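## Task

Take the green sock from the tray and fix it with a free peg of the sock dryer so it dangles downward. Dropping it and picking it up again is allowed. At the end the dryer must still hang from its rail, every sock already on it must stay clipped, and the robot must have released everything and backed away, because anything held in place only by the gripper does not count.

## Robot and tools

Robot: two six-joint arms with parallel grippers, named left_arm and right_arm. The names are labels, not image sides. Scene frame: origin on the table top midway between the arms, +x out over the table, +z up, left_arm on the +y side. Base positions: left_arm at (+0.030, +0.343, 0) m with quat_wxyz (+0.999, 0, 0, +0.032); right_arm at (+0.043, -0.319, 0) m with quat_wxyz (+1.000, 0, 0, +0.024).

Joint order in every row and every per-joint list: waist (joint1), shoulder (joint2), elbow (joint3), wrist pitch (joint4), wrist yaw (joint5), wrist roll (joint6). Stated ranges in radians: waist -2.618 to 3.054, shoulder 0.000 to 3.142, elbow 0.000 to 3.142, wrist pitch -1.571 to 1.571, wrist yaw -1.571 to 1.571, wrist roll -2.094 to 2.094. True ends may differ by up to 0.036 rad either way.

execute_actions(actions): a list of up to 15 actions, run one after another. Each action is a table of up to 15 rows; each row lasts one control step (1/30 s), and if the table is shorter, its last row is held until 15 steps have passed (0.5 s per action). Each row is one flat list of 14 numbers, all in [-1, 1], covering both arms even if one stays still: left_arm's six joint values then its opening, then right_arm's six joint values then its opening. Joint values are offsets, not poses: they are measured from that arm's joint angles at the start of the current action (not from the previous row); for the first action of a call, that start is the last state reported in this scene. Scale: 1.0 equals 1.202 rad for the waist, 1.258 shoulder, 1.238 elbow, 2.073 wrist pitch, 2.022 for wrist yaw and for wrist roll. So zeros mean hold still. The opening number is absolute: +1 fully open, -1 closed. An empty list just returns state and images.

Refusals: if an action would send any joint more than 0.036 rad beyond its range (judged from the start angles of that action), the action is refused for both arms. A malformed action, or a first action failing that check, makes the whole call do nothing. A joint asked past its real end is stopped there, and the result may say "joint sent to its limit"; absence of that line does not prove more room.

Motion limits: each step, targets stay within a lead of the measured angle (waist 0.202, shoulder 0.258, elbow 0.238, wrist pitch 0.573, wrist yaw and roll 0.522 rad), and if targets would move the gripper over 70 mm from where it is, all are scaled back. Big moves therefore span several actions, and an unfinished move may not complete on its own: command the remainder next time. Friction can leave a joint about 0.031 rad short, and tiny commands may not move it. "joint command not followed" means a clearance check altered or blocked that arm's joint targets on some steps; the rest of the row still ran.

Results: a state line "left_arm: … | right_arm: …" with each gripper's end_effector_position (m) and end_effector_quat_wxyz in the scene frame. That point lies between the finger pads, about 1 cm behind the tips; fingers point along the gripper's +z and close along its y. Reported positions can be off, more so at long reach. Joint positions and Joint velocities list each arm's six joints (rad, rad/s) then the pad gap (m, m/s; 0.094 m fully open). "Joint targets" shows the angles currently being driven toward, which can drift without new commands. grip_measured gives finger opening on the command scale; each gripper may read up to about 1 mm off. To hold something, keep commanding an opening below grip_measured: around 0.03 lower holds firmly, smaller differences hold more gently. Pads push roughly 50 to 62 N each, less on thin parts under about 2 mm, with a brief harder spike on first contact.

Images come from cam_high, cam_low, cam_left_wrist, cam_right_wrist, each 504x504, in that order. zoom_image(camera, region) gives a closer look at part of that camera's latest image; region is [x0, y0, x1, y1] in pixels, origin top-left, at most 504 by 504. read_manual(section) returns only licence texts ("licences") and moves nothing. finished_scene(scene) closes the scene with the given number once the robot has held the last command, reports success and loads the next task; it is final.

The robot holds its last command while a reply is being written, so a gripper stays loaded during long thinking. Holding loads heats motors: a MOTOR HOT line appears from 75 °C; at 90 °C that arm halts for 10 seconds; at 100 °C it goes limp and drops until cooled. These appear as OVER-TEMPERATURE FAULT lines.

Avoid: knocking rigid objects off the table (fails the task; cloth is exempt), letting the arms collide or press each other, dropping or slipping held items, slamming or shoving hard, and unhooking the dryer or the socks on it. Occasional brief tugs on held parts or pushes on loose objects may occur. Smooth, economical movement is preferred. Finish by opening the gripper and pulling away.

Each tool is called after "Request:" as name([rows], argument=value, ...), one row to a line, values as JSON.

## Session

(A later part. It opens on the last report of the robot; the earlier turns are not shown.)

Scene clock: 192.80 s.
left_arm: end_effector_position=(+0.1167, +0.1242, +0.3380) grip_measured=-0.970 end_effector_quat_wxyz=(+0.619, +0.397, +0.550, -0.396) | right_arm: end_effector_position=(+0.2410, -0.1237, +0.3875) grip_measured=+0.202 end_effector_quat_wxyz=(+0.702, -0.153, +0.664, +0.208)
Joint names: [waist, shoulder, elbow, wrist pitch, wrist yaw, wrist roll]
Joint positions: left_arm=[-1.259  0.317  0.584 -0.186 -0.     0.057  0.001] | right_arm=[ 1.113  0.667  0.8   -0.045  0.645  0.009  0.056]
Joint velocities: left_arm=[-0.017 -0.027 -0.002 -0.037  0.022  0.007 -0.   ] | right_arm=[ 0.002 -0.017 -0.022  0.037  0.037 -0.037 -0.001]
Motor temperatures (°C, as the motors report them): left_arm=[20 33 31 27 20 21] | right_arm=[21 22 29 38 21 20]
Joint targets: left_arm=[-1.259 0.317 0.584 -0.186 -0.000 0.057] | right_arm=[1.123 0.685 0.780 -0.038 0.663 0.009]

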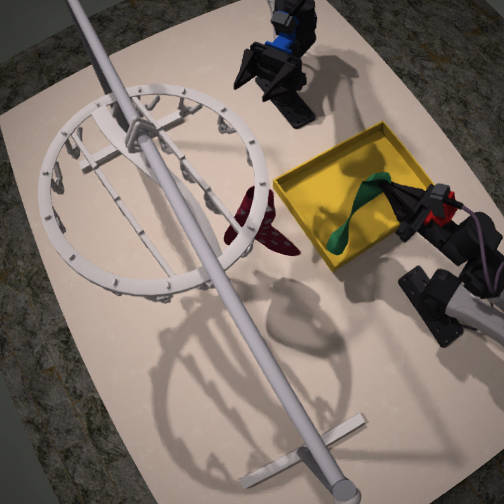

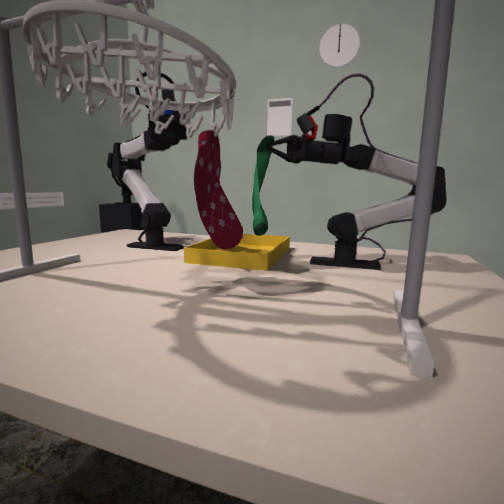

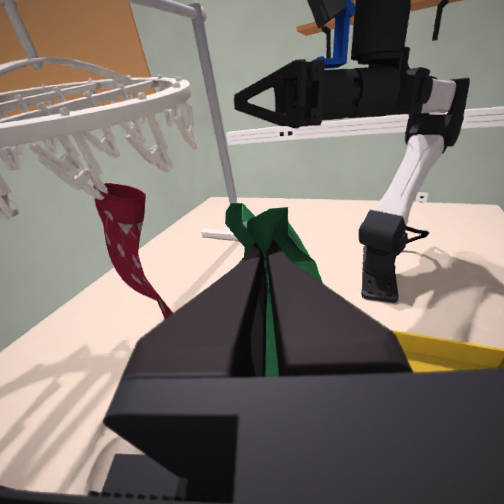

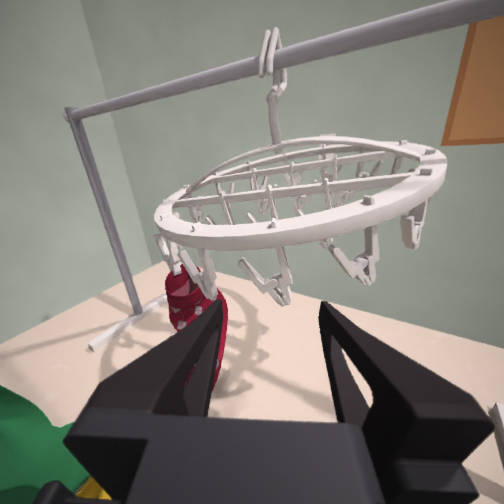

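Request:
execute_actions([
  [[0,0,0,0,0,0,-1,0,0.02,-0.02,0.004,0,0,0.2],[0,0,0,0,0,0,-1,0,0.04,-0.04,0.008,0,0,0.2],[0,0,0,0,0,0,-1,0,0.056,-0.056,0.01,0,0,0.2]],
])

Scene clock: 196.47 s.
left_arm: end_effector_position=(+0.1167, +0.1242, +0.3380) grip_measured=-0.970 end_effector_quat_wxyz=(+0.619, +0.397, +0.550, -0.396) | right_arm: end_effector_position=(+0.2494, -0.1066, +0.3532) grip_measured=+0.202 end_effector_quat_wxyz=(+0.683, -0.175, +0.685, +0.181)
Joint names: [waist, shoulder, elbow, wrist pitch, wrist yaw, wrist roll]
Joint positions: left_arm=[-1.259  0.317  0.584 -0.186 -0.     0.057  0.001] | right_arm=[ 1.113  0.725  0.744 -0.02   0.652  0.009  0.056]
Joint velocities: left_arm=[-0.012 -0.017 -0.002  0.066  0.051 -0.037  0.   ] | right_arm=[-0.012 -0.002 -0.002 -0.037 -0.081 -0.022  0.002]
Motor temperatures (°C, as the motors report them): left_arm=[20 33 32 27 20 21] | right_arm=[21 22 29 38 21 20]
Joint targets: left_arm=[-1.259 0.317 0.584 -0.186 -0.000 0.057] | right_arm=[1.113 0.737 0.731 -0.024 0.645 0.009]

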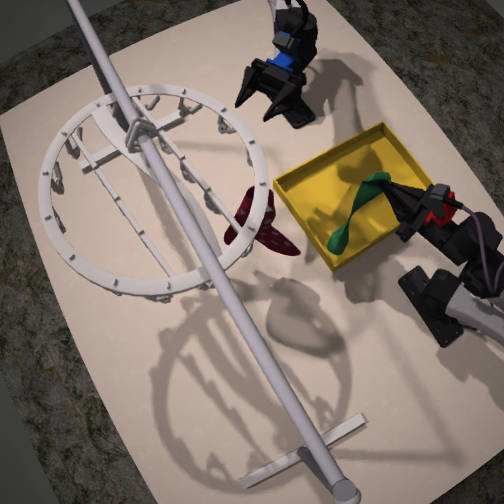

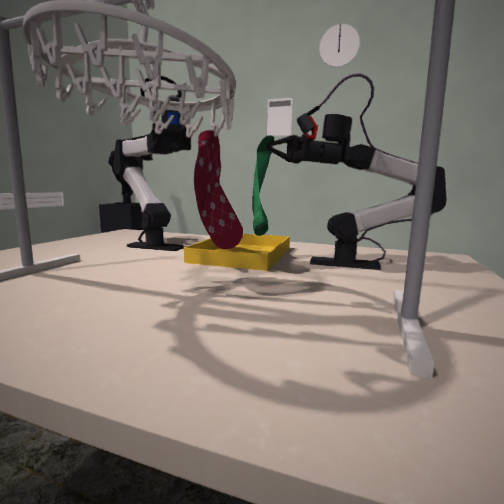

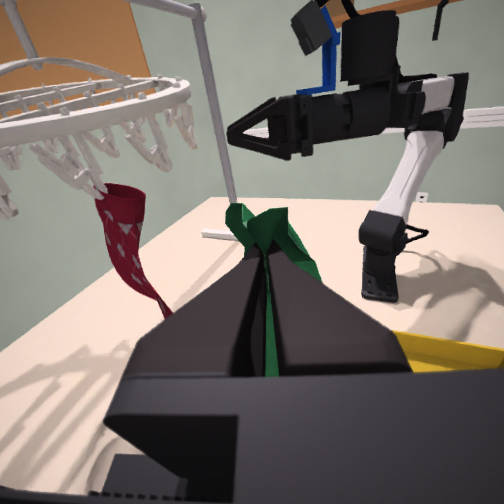

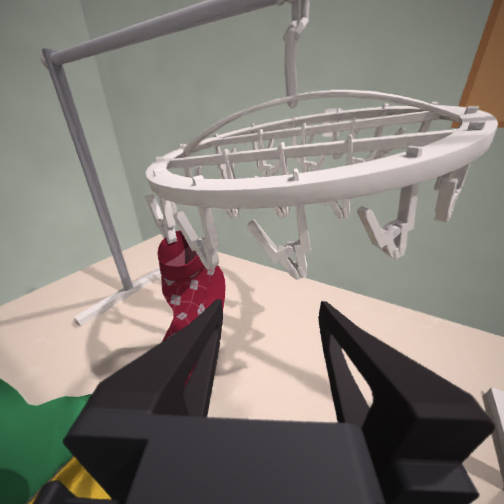

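Request:
zoom_image(camera="cam_left_wrist", region=[100, 60, 320, 200])

Region (100, 60, 320, 200) of cam_left_wrist's 504x504 image, scaled by 2.291, with more detail than that image has; it fills the top 321 rows of this view, and the rest is white.

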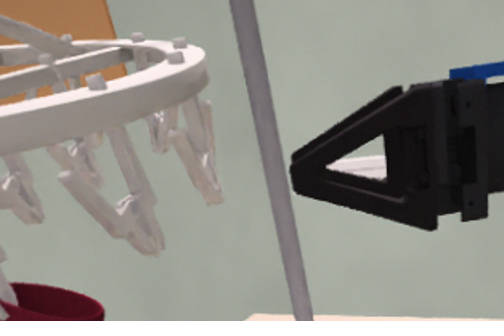

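Request:
execute_actions([
  [[0,0,0,0,0,0,-1,-0.02,0.012,0.02,0.002,-0.012,0,0.2],[0,0,0,0,0,0,-1,-0.04,0.03,0.04,0.004,-0.025,0,0.2],[0,0,0,0,0,0,-1,-0.06,0.05,0.055,0.006,-0.037,0,0.2],[0,0,0,0,0,0,-1,-0.08,0.068,0.07,0.008,-0.05,0,0.2],[0,0,0,0,0,0,-1,-0.1,0.086,0.085,0.01,-0.063,0,0.2],[0,0,0,0,0,0,-1,-0.124,0.104,0.095,0.01,-0.076,0,0.2]],
])

Scene clock: 212.07 s.
left_arm: end_effector_position=(+0.1167, +0.1242, +0.3380) grip_measured=-0.970 end_effector_quat_wxyz=(+0.619, +0.397, +0.550, -0.396) | right_arm: end_effector_position=(+0.2782, -0.0984, +0.3780) grip_measured=+0.202 end_effector_quat_wxyz=(+0.689, -0.169, +0.680, +0.184)
Joint names: [waist, shoulder, elbow, wrist pitch, wrist yaw, wrist roll]
Joint positions: left_arm=[-1.259  0.317  0.584 -0.186 -0.     0.057  0.001] | right_arm=[0.974 0.837 0.854 0.004 0.517 0.009 0.056]
Joint velocities: left_arm=[-0.022 -0.017  0.007  0.081 -0.022  0.095  0.   ] | right_arm=[-0.007 -0.012 -0.007 -0.037 -0.037 -0.007 -0.   ]
Motor temperatures (°C, as the motors report them): left_arm=[20 31 32 28 20 21] | right_arm=[21 22 29 38 21 20]
Joint targets: left_arm=[-1.259 0.317 0.584 -0.186 -0.000 0.057] | right_arm=[0.964 0.856 0.862 0.001 0.498 0.009]

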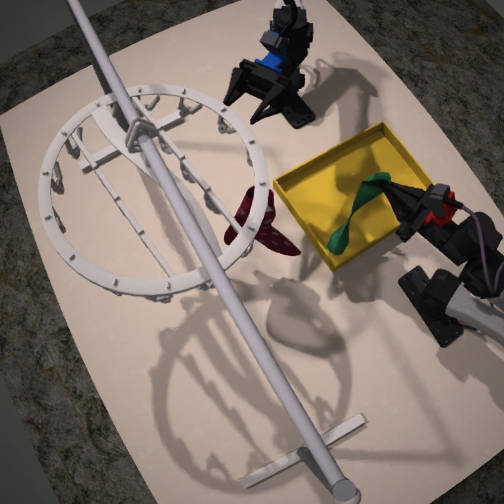

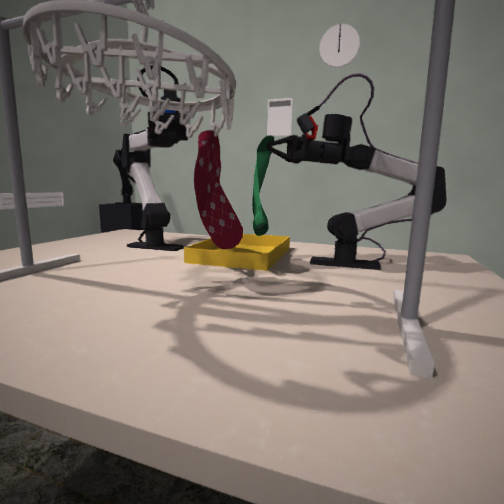

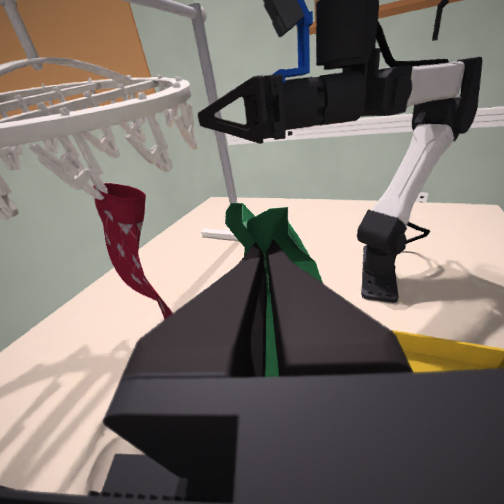

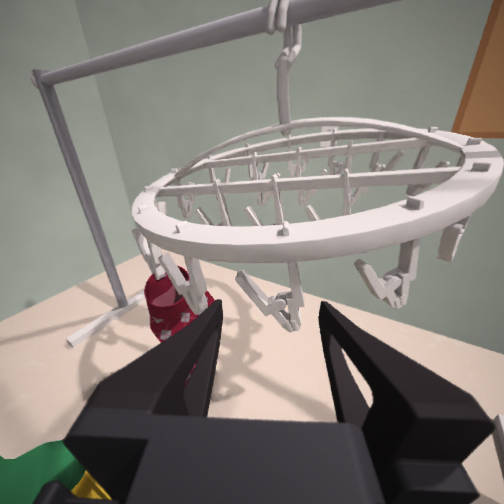

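Request:
execute_actions([
  [[0,0,0,0,0,0,-1,-0.005,0.02,0,0,-0.005,0,0.2],[0,0,0,0,0,0,-1,-0.012,0.03,0,0,-0.01,0,0.2],[0,0,0,0,0,0,-1,-0.02,0.04,0,0.003,-0.015,0,0.2],[0,0,0,0,0,0,-1,-0.03,0.05,0.003,0.008,-0.021,0,0.2],[0,0,0,0,0,0,-1,-0.04,0.06,0.006,0.014,-0.027,0,0.2],[0,0,0,0,0,0,-1,-0.05,0.072,0.009,0.02,-0.033,0,0.2],[0,0,0,0,0,0,-1,-0.06,0.084,0.012,0.026,-0.039,0,0.2],[0,0,0,0,0,0,-1,-0.07,0.095,0.015,0.032,-0.045,0,0.2],[0,0,0,0,0,0,-1,-0.08,0.106,0.018,0.038,-0.051,0,0.2]],
])

Scene clock: 218.07 s.
left_arm: end_effector_position=(+0.1167, +0.1242, +0.3380) grip_measured=-0.970 end_effector_quat_wxyz=(+0.619, +0.397, +0.550, -0.396) | right_arm: end_effector_position=(+0.3078, -0.0824, +0.3581) grip_measured=+0.202 end_effector_quat_wxyz=(+0.675, -0.180, +0.694, +0.171)
Joint names: [waist, shoulder, elbow, wrist pitch, wrist yaw, wrist roll]
Joint positions: left_arm=[-1.259  0.317  0.584 -0.186 -0.     0.057  0.001] | right_arm=[0.887 0.956 0.86  0.064 0.433 0.009 0.056]
Joint velocities: left_arm=[-0.002 -0.032 -0.007 -0.066 -0.037  0.007 -0.   ] | right_arm=[-0.032 -0.007  0.002  0.11  -0.125 -0.007  0.   ]
Motor temperatures (°C, as the motors report them): left_arm=[20 31 32 28 20 21] | right_arm=[21 22 30 38 21 20]
Joint targets: left_arm=[-1.259 0.317 0.584 -0.186 -0.000 0.057] | right_arm=[0.878 0.971 0.876 0.082 0.414 0.009]

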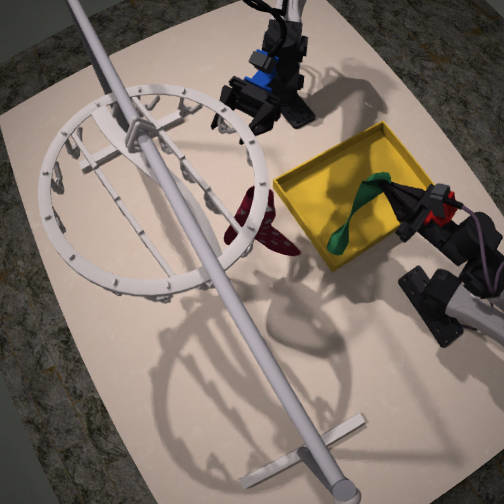

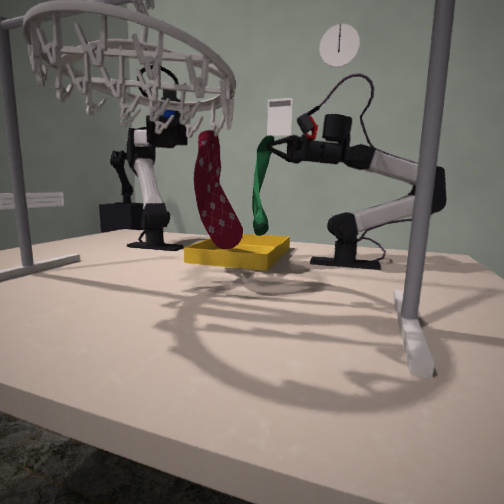

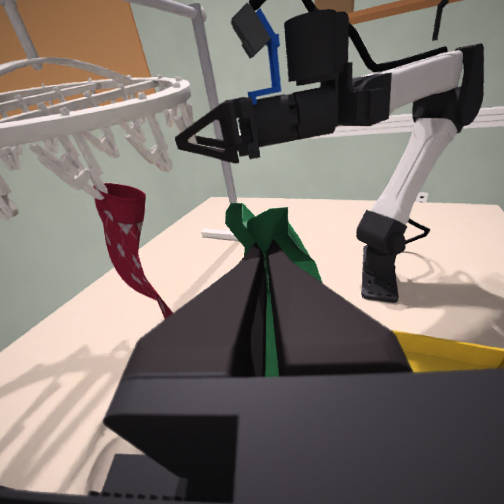

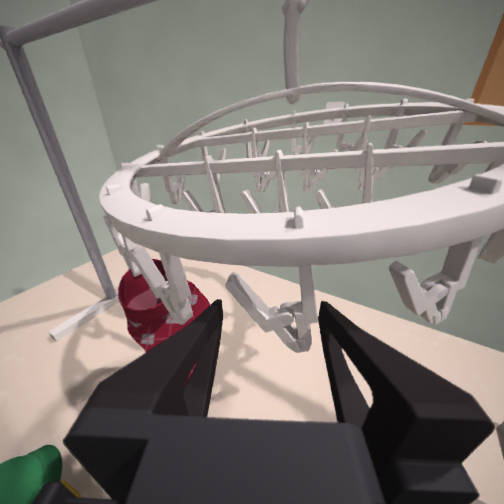

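Request:
execute_actions([
  [[0,0,0,0,0,0,-1,0,0,0.015,0.008,0,0,0.2],[0,0,0,0,0,0,-1,0,0.01,0.025,0.012,0,0,0.2],[0,0,0,0,0,0,-1,-0.008,0.02,0.035,0.016,-0.008,0,0.2],[0,0,0,0,0,0,-1,-0.016,0.03,0.042,0.02,-0.012,0,0.2],[0,0,0,0,0,0,-1,-0.024,0.042,0.045,0.02,-0.018,0,0.2]],
])

Scene clock: 224.57 s.
left_arm: end_effector_position=(+0.1167, +0.1242, +0.3380) grip_measured=-0.970 end_effector_quat_wxyz=(+0.619, +0.397, +0.550, -0.396) | right_arm: end_effector_position=(+0.3136, -0.0791, +0.3808) grip_measured=+0.202 end_effector_quat_wxyz=(+0.691, -0.169, +0.677, +0.187)
Joint names: [waist, shoulder, elbow, wrist pitch, wrist yaw, wrist roll]
Joint positions: left_arm=[-1.259  0.317  0.584 -0.186 -0.     0.057  0.001] | right_arm=[0.868 0.986 0.909 0.104 0.406 0.009 0.056]
Joint velocities: left_arm=[-0.002  0.007  0.012 -0.051  0.007 -0.066  0.   ] | right_arm=[-0.027 -0.007 -0.007 -0.11  -0.037 -0.051 -0.001]
Motor temperatures (°C, as the motors report them): left_arm=[20 30 33 29 20 21] | right_arm=[21 22 31 38 21 20]
Joint targets: left_arm=[-1.259 0.317 0.584 -0.186 -0.000 0.057] | right_arm=[0.858 1.009 0.916 0.105 0.397 0.009]

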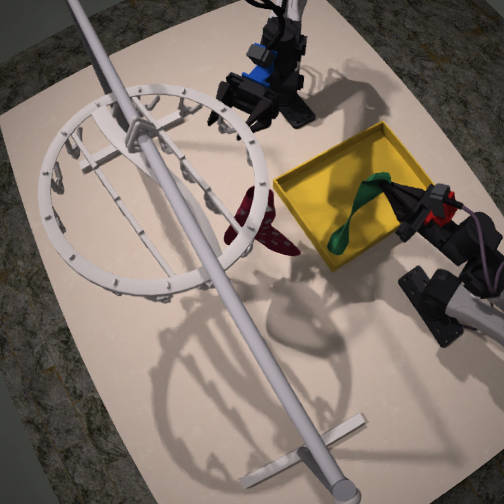

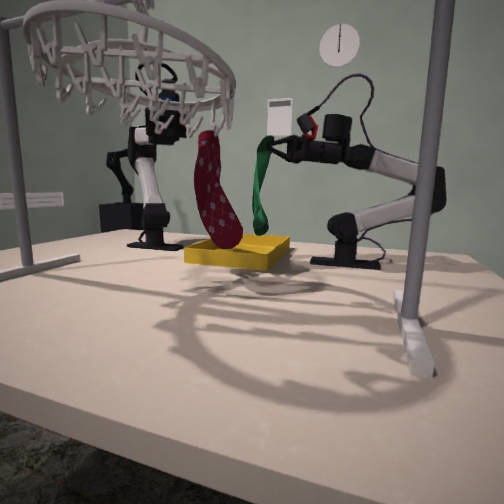

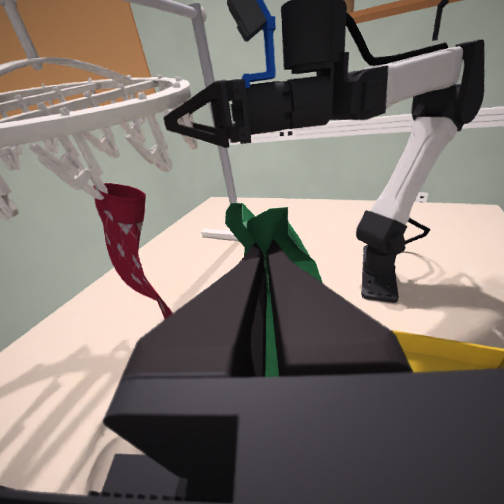

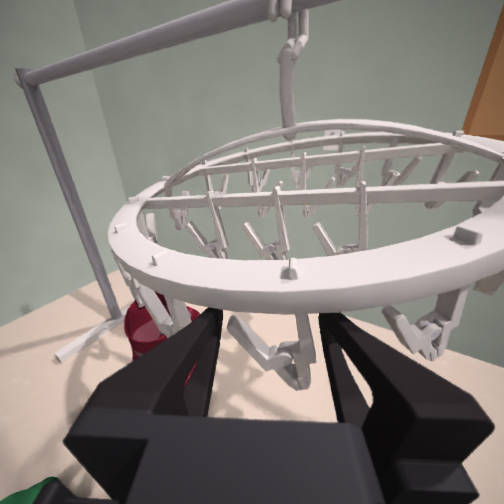

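Request:
zoom_image(camera="cam_left_wrist", region=[120, 60, 260, 180])

Request:
zoom_image(camera="cam_high", region=[180, 70, 290, 170])

Region (120, 60, 260, 180) of cam_left_wrist's 504x504 image, scaled by 3.600, with more detail than that image has; it fills the top 432 rows of this view, and the rest is white.

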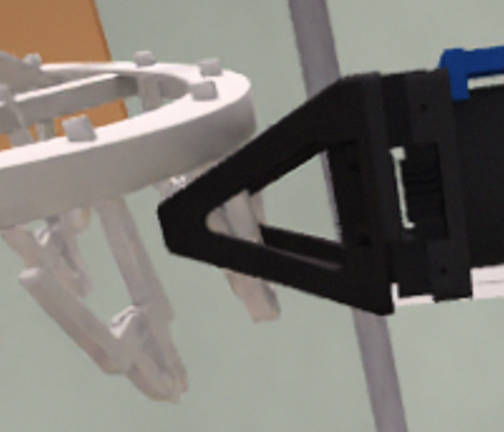

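Region (180, 70, 290, 170) of cam_high's 504x504 image, scaled by 4.582, with more detail than that image has; it fills the top 458 rows of this view, and the rest is white.

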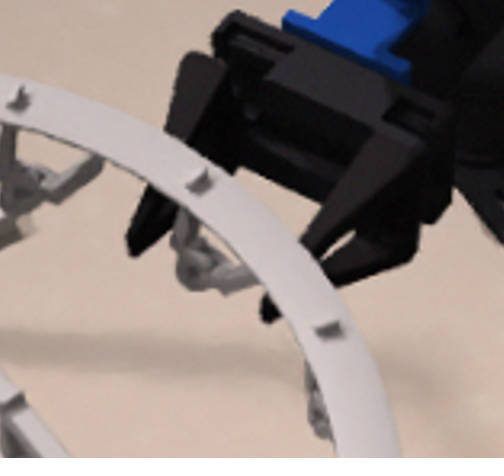

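Request:
execute_actions([
  [[0,0,0,0,0,0,-1,0,0,0,-0.01,0,0,0.2],[0,0,0,0,0,0,-1,0,-0.01,0,-0.02,0,0,0.2],[0,0,0,0,0,0,-1,0,-0.02,0,-0.03,0,0,0.2],[0,0,0,0,0,0,-1,0,-0.03,0,-0.032,0,0,0.2]],
])

Request:
zoom_image(camera="cam_left_wrist", region=[120, 60, 260, 180])

Scene clock: 232.70 s.
left_arm: end_effector_position=(+0.1167, +0.1242, +0.3380) grip_measured=-0.970 end_effector_quat_wxyz=(+0.619, +0.397, +0.550, -0.396) | right_arm: end_effector_position=(+0.3104, -0.0829, +0.3789) grip_measured=+0.202 end_effector_quat_wxyz=(+0.686, -0.173, +0.682, +0.184)
Joint names: [waist, shoulder, elbow, wrist pitch, wrist yaw, wrist roll]
Joint positions: left_arm=[-1.259  0.317  0.584 -0.186 -0.     0.057  0.001] | right_arm=[0.868 0.966 0.909 0.067 0.405 0.009 0.056]
Joint velocities: left_arm=[-0.012 -0.002  0.012 -0.037 -0.051  0.007 -0.   ] | right_arm=[ 0.002 -0.002 -0.017 -0.037 -0.037  0.007 -0.   ]
Motor temperatures (°C, as the motors report them): left_arm=[20 30 33 29 20 21] | right_arm=[21 21 32 39 21 20]
Joint targets: left_arm=[-1.259 0.317 0.584 -0.186 -0.000 0.057] | right_arm=[0.868 0.948 0.909 0.038 0.406 0.009]

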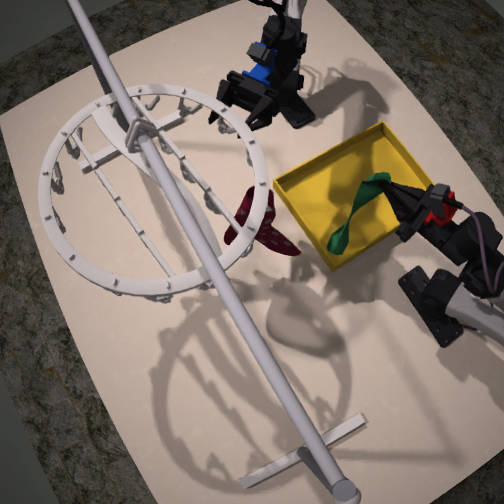

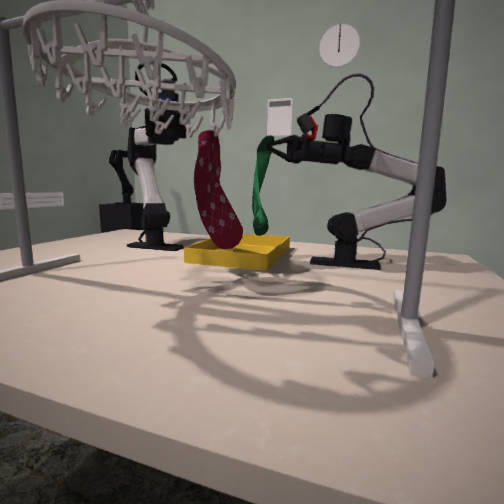

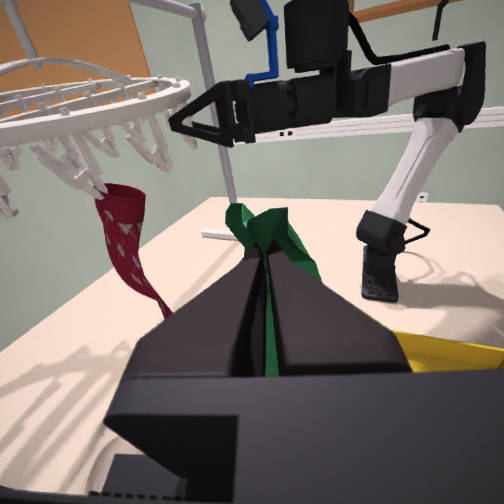

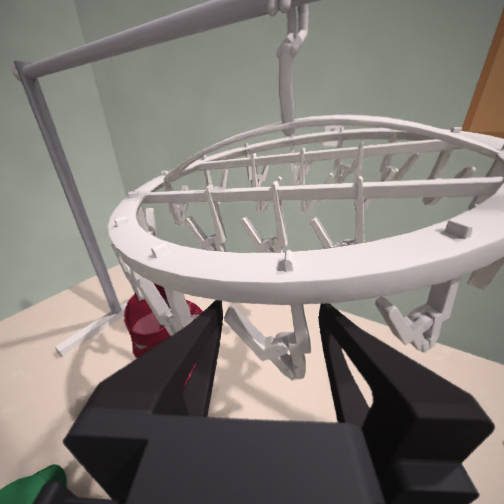

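Region (120, 60, 260, 180) of cam_left_wrist's 504x504 image, scaled by 3.600, with more detail than that image has; it fills the top 432 rows of this view, and the rest is white.

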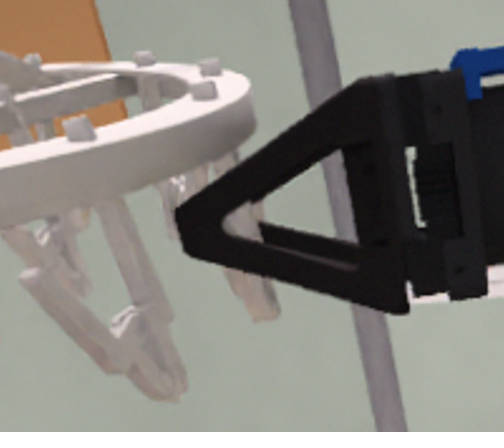

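Request:
execute_actions([
  [[0,0,0,0,0,0,-1,0,0,0,0,0,0,0.15],[0,0,0,0,0,0,-1,0,0,0,0,0,0,0.1],[0,0,0,0,0,0,-1,0,0,0,0,0,0,0.05],[0,0,0,0,0,0,-1,0,0,0,0,0,0,0.0],[0,0,0,0,0,0,-1,0,0,0,0,0,0,-0.05],[0,0,0,0,0,0,-1,0,0,0,0,0,0,-0.1],[0,0,0,0,0,0,-1,0,0,0,0,0,0,-0.15],[0,0,0,0,0,0,-1,0,0,0,0,0,0,-0.2],[0,0,0,0,0,0,-1,0,0,0,0,0,0,-0.25],[0,0,0,0,0,0,-1,0,0,0,0,0,0,-0.3],[0,0,0,0,0,0,-1,0,0,0,0,0,0,-0.35],[0,0,0,0,0,0,-1,0,0,0,0,0,0,-0.4],[0,0,0,0,0,0,-1,0,0,0,0,0,0,-0.45]],
])

Scene clock: 237.77 s.
left_arm: end_effector_position=(+0.1167, +0.1242, +0.3380) grip_measured=-0.970 end_effector_quat_wxyz=(+0.619, +0.397, +0.550, -0.396) | right_arm: end_effector_position=(+0.3102, -0.0826, +0.3805) grip_measured=-0.359 end_effector_quat_wxyz=(+0.688, -0.174, +0.680, +0.185)
Joint names: [waist, shoulder, elbow, wrist pitch, wrist yaw, wrist roll]
Joint positions: left_arm=[-1.259  0.317  0.584 -0.186 -0.     0.057  0.001] | right_arm=[0.868 0.966 0.909 0.074 0.403 0.006 0.03 ]
Joint velocities: left_arm=[-0.017  0.012 -0.002 -0.007 -0.051 -0.066  0.   ] | right_arm=[-0.007 -0.002  0.002  0.007 -0.125 -0.037  0.   ]
Motor temperatures (°C, as the motors report them): left_arm=[20 29 33 29 20 21] | right_arm=[21 22 32 38 21 20]
Joint targets: left_arm=[-1.259 0.317 0.584 -0.186 -0.000 0.057] | right_arm=[0.868 0.966 0.909 0.068 0.405 0.009]

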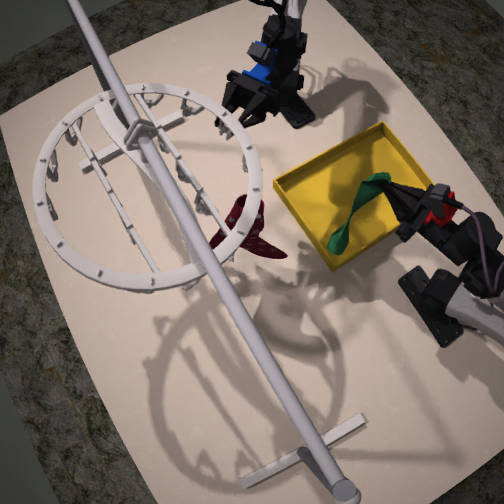

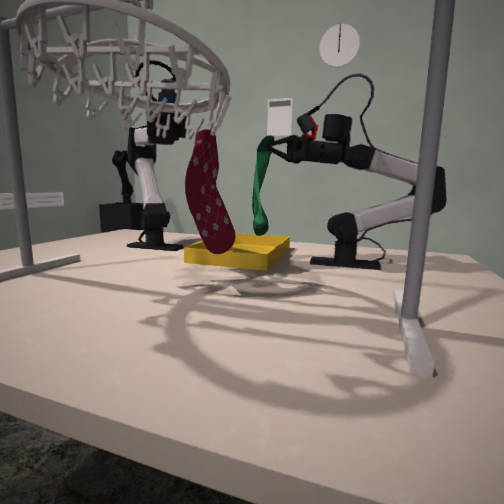

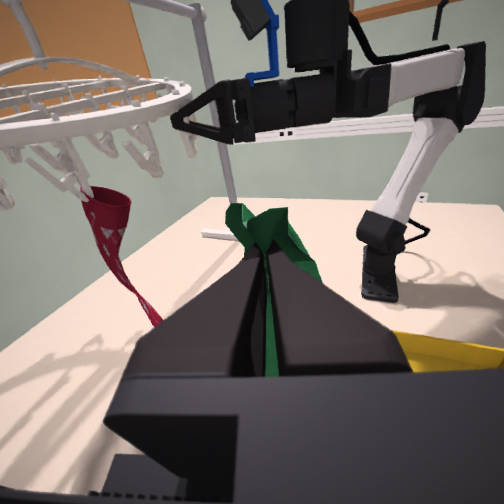

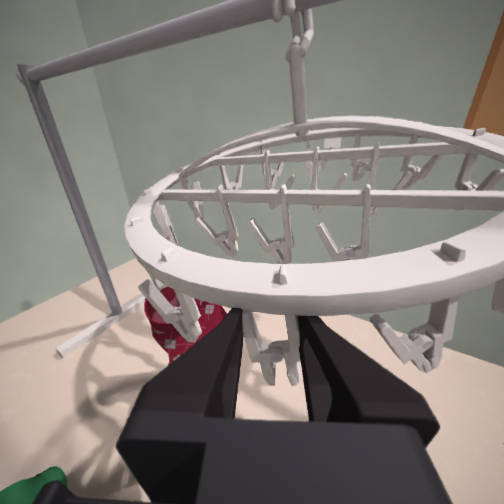

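Request:
execute_actions(actions=[])

Request:
zoom_image(camera="cam_right_wrist", region=[210, 280, 340, 420])

Request:
zoom_image(camera="cam_low", region=[120, 80, 230, 160])

Scene clock: 239.70 s.
left_arm: end_effector_position=(+0.1167, +0.1242, +0.3380) grip_measured=-0.970 end_effector_quat_wxyz=(+0.619, +0.397, +0.550, -0.396) | right_arm: end_effector_position=(+0.3095, -0.0814, +0.3817) grip_measured=-0.359 end_effector_quat_wxyz=(+0.689, -0.176, +0.677, +0.189)
Joint names: [waist, shoulder, elbow, wrist pitch, wrist yaw, wrist roll]
Joint positions: left_arm=[-1.259  0.317  0.584 -0.186 -0.     0.057  0.001] | right_arm=[0.868 0.966 0.909 0.079 0.394 0.006 0.03 ]
Joint velocities: left_arm=[-0.007  0.007 -0.002 -0.007 -0.022  0.037 -0.001] | right_arm=[ 0.007  0.017  0.002  0.037 -0.066  0.007 -0.   ]
Motor temperatures (°C, as the motors report them): left_arm=[20 29 33 29 20 21] | right_arm=[21 22 32 38 21 20]
Joint targets: left_arm=[-1.259 0.317 0.584 -0.186 -0.000 0.057] | right_arm=[0.868 0.966 0.909 0.067 0.405 0.009]

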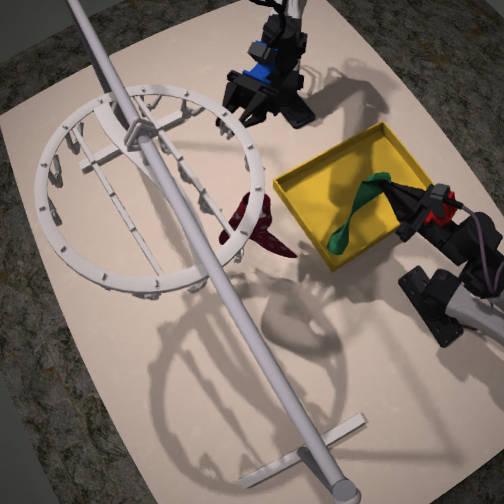

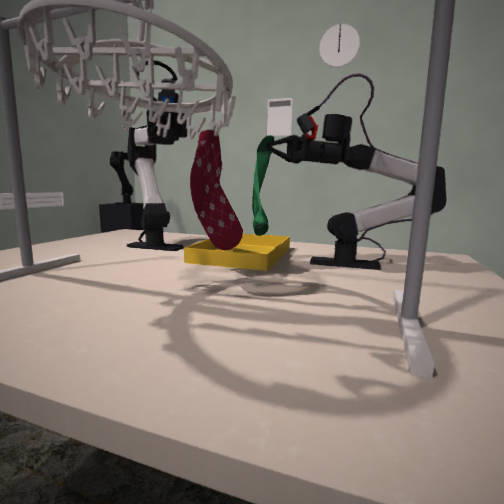

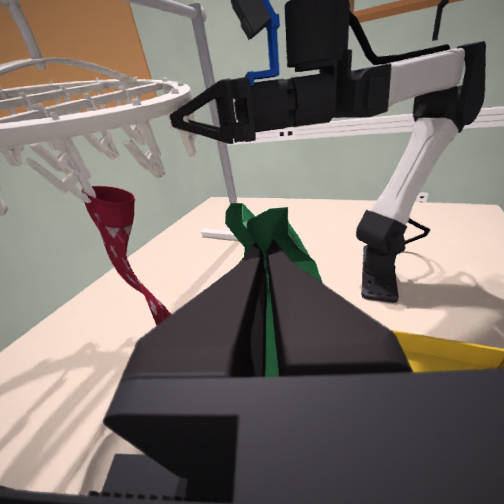

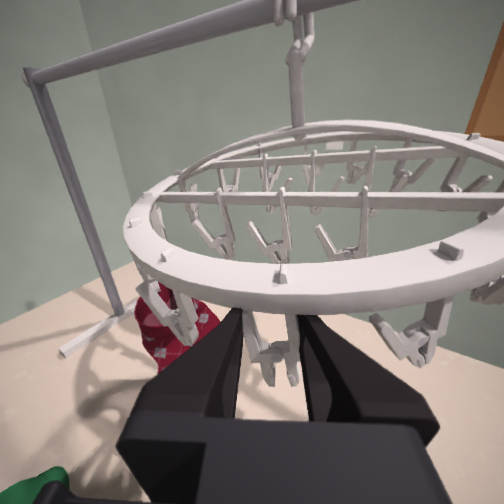

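Region (210, 280, 340, 420) of cam_right_wrist's 504x504 image, scaled by 3.600, with more detail than that image has; it fills the left 468 columns of this view, and the rest is white.

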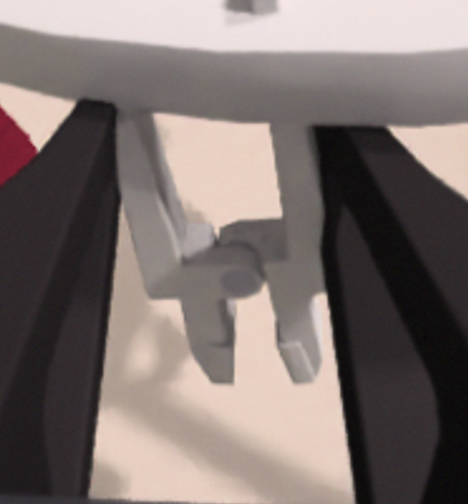

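Region (120, 80, 230, 160) of cam_low's 504x504 image, scaled by 4.582, with more detail than that image has; it fills the top 367 rows of this view, and the rest is white.

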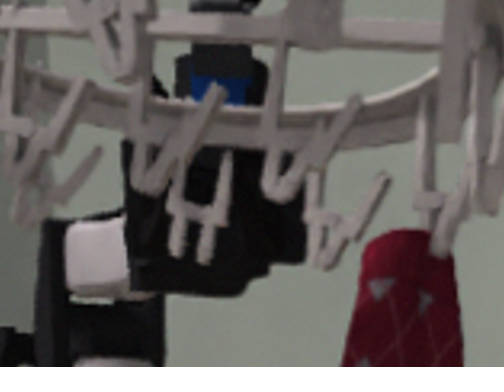

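Request:
execute_actions([
  [[-0.02,0.06,0.02,0.035,-0.02,0,-1,0,0,0,0,0,0,-0.4],[-0.04,0.12,0.04,0.07,-0.04,0,-1,0,0,0,0,0,0,-0.4],[-0.058,0.18,0.06,0.11,-0.06,0,-1,0,0,0,0,0,0,-0.4],[-0.058,0.245,0.08,0.145,-0.075,0,-1,0,0,0,0,0,0,-0.4]],
  [[0,0.08,0,0.05,-0.025,0,-1,0,0,0,0,0,0,-0.4],[0,0.16,0,0.1,-0.05,0,-1,0,0,0,0,0,0,-0.4],[0,0.245,0,0.145,-0.075,0,-1,0,0,0,0,0,0,-0.4]],
  [[0,0.08,0.03,0.05,-0.025,0.01,-1,0,0,0,0,0,0,-0.4],[0,0.16,0.06,0.1,-0.05,0.02,-1,0,0,0,0,0,0,-0.4],[0,0.245,0.08,0.145,-0.075,0.03,-1,0,0,0,0,0,0,-0.4]],
  [[0,0.08,0,0.05,-0.025,0,-1,0,0,0,0,0,0,-0.4],[0,0.16,0,0.1,-0.05,0,-1,0,0,0,0,0,0,-0.4],[0,0.245,0,0.145,-0.075,0,-1,0,0,0,0,0,0,-0.4]],
])

Scene clock: 268.00 s.
left_arm: end_effector_position=(+0.2541, -0.0606, +0.2571) grip_measured=-0.970 end_effector_quat_wxyz=(+0.692, +0.260, +0.630, -0.237) | right_arm: end_effector_position=(+0.3085, -0.0798, +0.3828) grip_measured=-0.359 end_effector_quat_wxyz=(+0.689, -0.178, +0.675, +0.194)
Joint names: [waist, shoulder, elbow, wrist pitch, wrist yaw, wrist roll]
Joint positions: left_arm=[-1.319  1.573  0.751  0.904 -0.532  0.103  0.001] | right_arm=[0.868 0.966 0.909 0.084 0.383 0.006 0.03 ]
Joint velocities: left_arm=[-0.007 -0.007 -0.007  0.154 -0.051 -0.037 -0.   ] | right_arm=[-0.002 -0.017 -0.022  0.095  0.051 -0.037 -0.   ]
Motor temperatures (°C, as the motors report them): left_arm=[20 29 34 30 20 21] | right_arm=[21 22 33 39 21 20]
Joint targets: left_arm=[-1.319 1.558 0.756 0.935 -0.550 0.103] | right_arm=[0.868 0.966 0.909 0.083 0.385 0.006]

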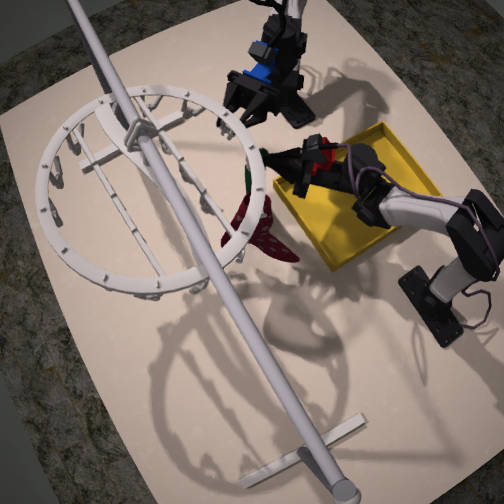

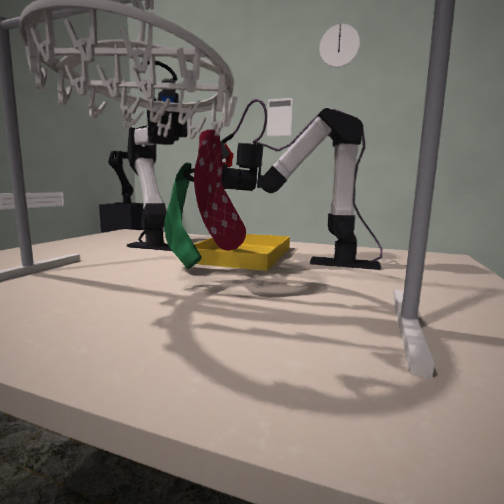

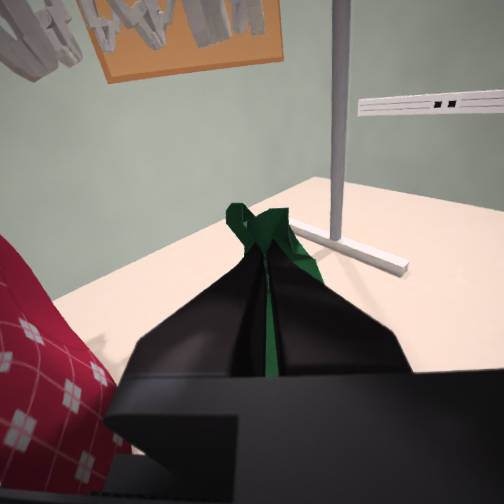

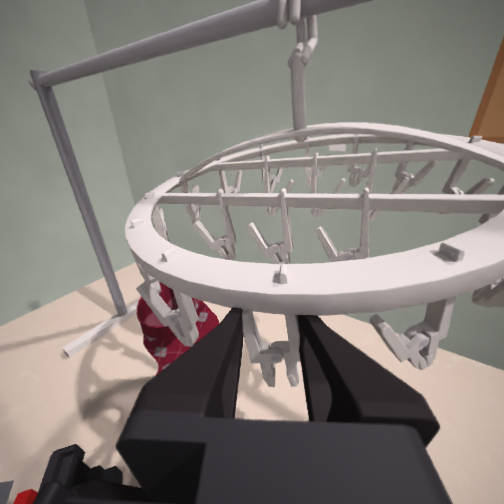

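Request:
execute_actions([
  [[0.01,0.015,0.022,0.01,0.005,0,-1,0,0,0,0,0,0,-0.4],[0.02,0.03,0.045,0.014,0.011,0,-1,0,0,0,0,0,0,-0.4],[0.03,0.045,0.067,0.017,0.016,0,-1,0,0,0,0,0,0,-0.4],[0.04,0.06,0.09,0.02,0.022,0,-1,0,0,0,0,0,0,-0.4],[0.05,0.075,0.112,0.023,0.027,0,-1,0,0,0,0,0,0,-0.4],[0.06,0.09,0.135,0.026,0.033,0,-1,0,0,0,0,0,0,-0.4],[0.07,0.105,0.157,0.029,0.038,0,-1,0,0,0,0,0,0,-0.4],[0.082,0.118,0.18,0.032,0.044,0,-1,0,0,0,0,0,0,-0.4]],
])

Request:
execute_actions(actions=[])

Scene clock: 276.40 s.
left_arm: end_effector_position=(+0.2998, -0.0833, +0.3016) grip_measured=-0.970 end_effector_quat_wxyz=(+0.727, +0.217, +0.599, -0.257) | right_arm: end_effector_position=(+0.3083, -0.0795, +0.3829) grip_measured=-0.359 end_effector_quat_wxyz=(+0.689, -0.179, +0.675, +0.194)
Joint names: [waist, shoulder, elbow, wrist pitch, wrist yaw, wrist roll]
Joint positions: left_arm=[-1.224  1.702  0.958  0.957 -0.463  0.103  0.001] | right_arm=[0.868 0.966 0.909 0.085 0.382 0.006 0.03 ]
Joint velocities: left_arm=[-0.002 -0.012 -0.007  0.066  0.037 -0.037  0.   ] | right_arm=[-0.017 -0.002  0.007  0.081 -0.022  0.007 -0.001]
Motor temperatures (°C, as the motors report them): left_arm=[20 30 34 31 20 21] | right_arm=[21 22 34 39 21 20]
Joint targets: left_arm=[-1.220 1.722 0.974 0.971 -0.443 0.103] | right_arm=[0.868 0.966 0.909 0.084 0.383 0.006]

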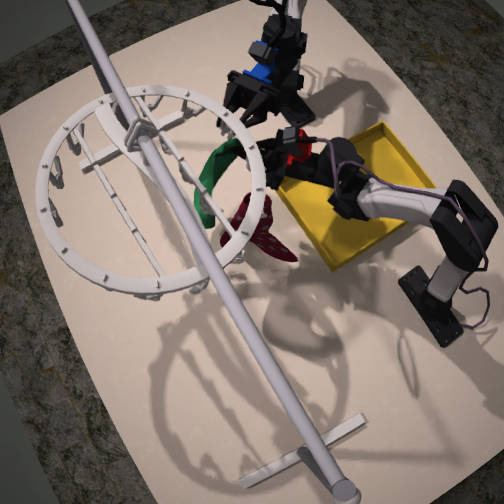

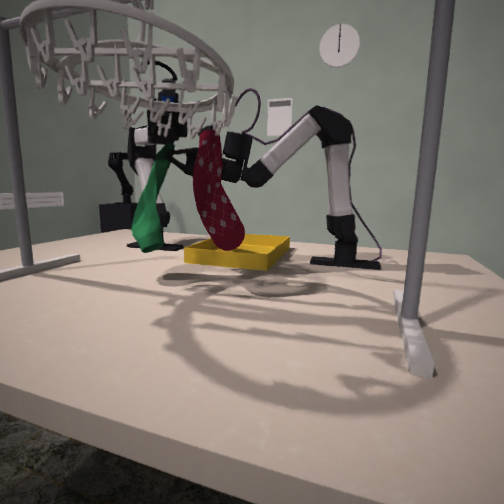

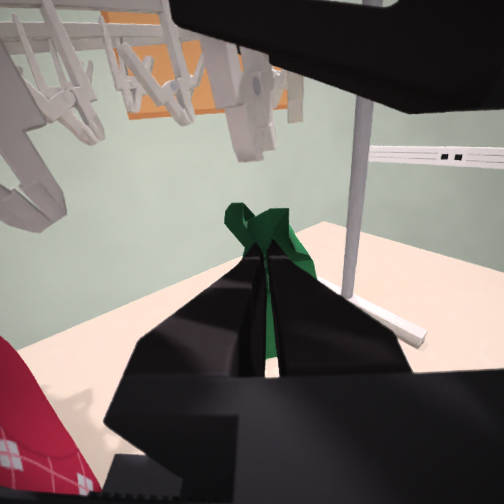

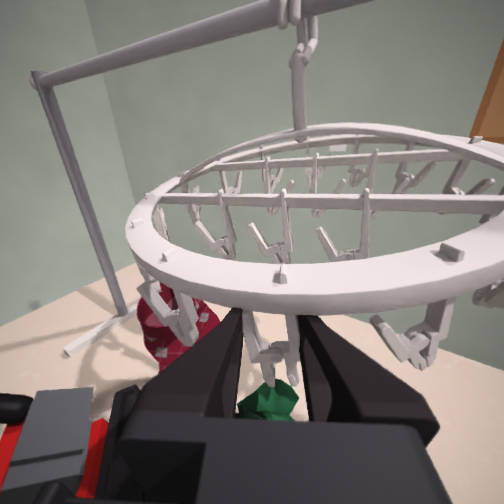

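Scene clock: 276.40 s.
left_arm: end_effector_position=(+0.2998, -0.0833, +0.3016) grip_measured=-0.970 end_effector_quat_wxyz=(+0.727, +0.217, +0.599, -0.257) | right_arm: end_effector_position=(+0.3083, -0.0795, +0.3829) grip_measured=-0.359 end_effector_quat_wxyz=(+0.689, -0.179, +0.675, +0.194)
Joint names: [waist, shoulder, elbow, wrist pitch, wrist yaw, wrist roll]
Joint positions: left_arm=[-1.224  1.702  0.958  0.957 -0.463  0.103  0.001] | right_arm=[0.868 0.966 0.909 0.085 0.382 0.006 0.03 ]
Joint velocities: left_arm=[-0.002 -0.012 -0.007  0.066  0.037 -0.037  0.   ] | right_arm=[-0.017 -0.002  0.007  0.081 -0.022  0.007 -0.001]
Motor temperatures (°C, as the motors report them): left_arm=[20 30 34 31 20 21] | right_arm=[21 22 34 39 21 20]
Joint targets: left_arm=[-1.220 1.722 0.974 0.971 -0.443 0.103] | right_arm=[0.868 0.966 0.909 0.084 0.383 0.006]

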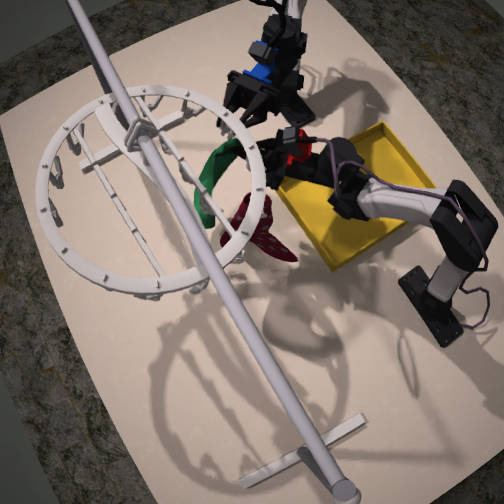

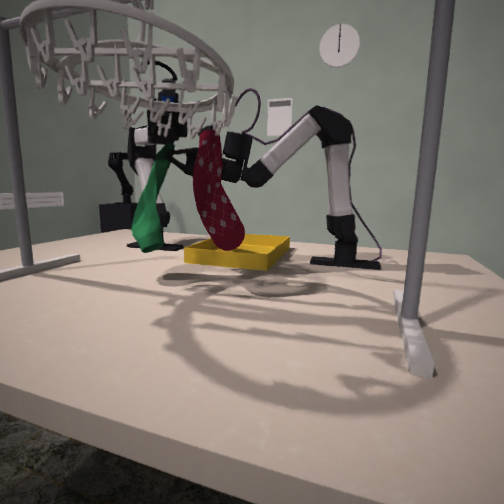

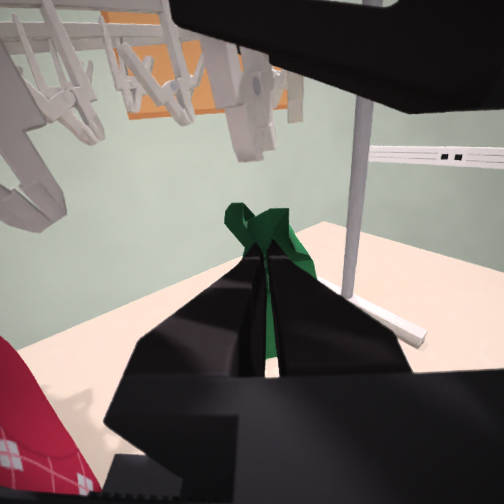

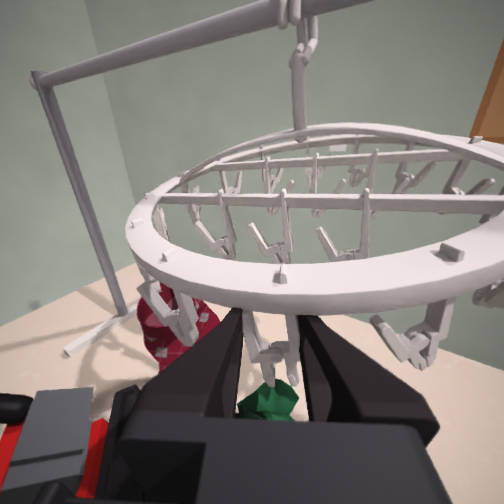

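Request:
zoom_image(camera="cam_right_wrist", region=[220, 330, 330, 430])

Request:
zoom_image(camera="cam_left_wrist", region=[180, 100, 340, 290])

Request:
zoom_image(camera="cam_low", region=[130, 100, 210, 180])

Request:
zoom_image(camera="cam_high", region=[190, 90, 320, 200])

Region (220, 330, 330, 430) of cam_right_wrist's 504x504 image, scaled by 4.582, with more detail than that image has; it fills the top 458 rows of this view, and the rest is white.

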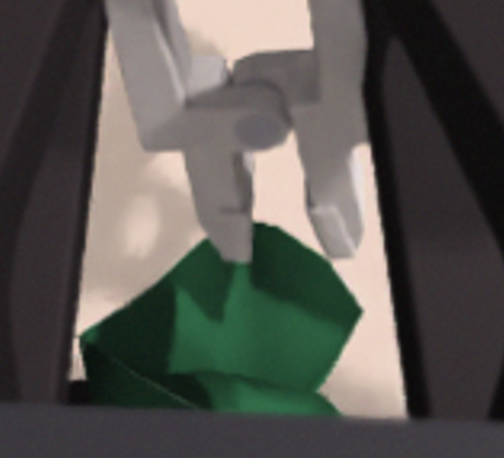

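Region (180, 100, 340, 290) of cam_left_wrist's 504x504 image, scaled by 2.653, with more detail than that image has; it fills the left 424 columns of this view, and the rest is white.

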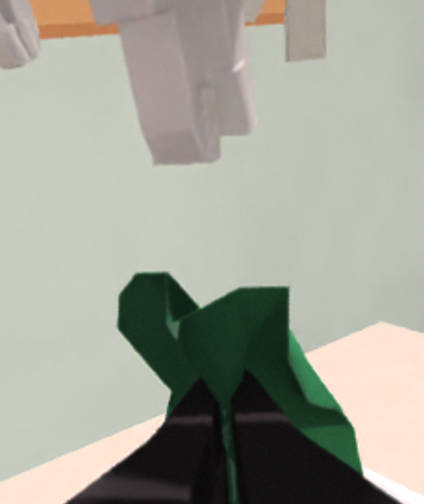

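Region (130, 100, 210, 180) of cam_low's 504x504 image, scaled by 6.300, with more detail than that image has.

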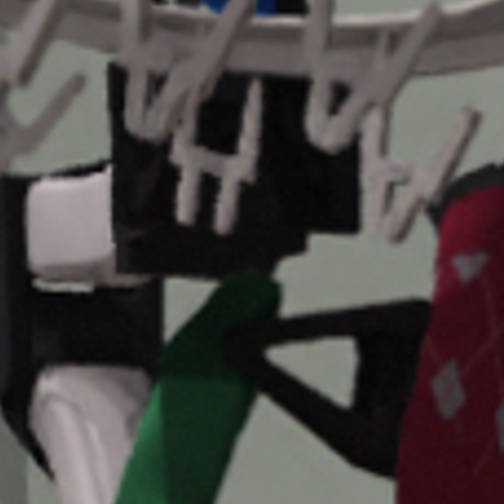

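Region (190, 90, 320, 200) of cam_high's 504x504 image, scaled by 3.877, with more detail than that image has; it fills the top 426 rows of this view, and the rest is white.

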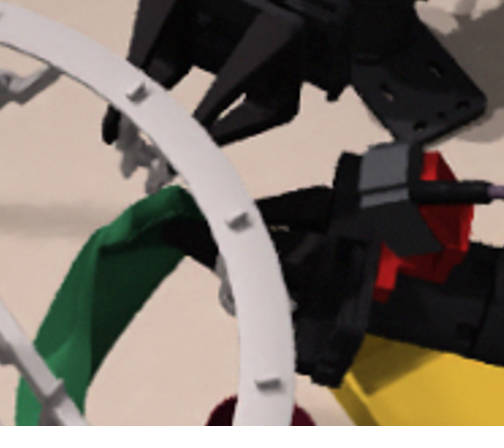

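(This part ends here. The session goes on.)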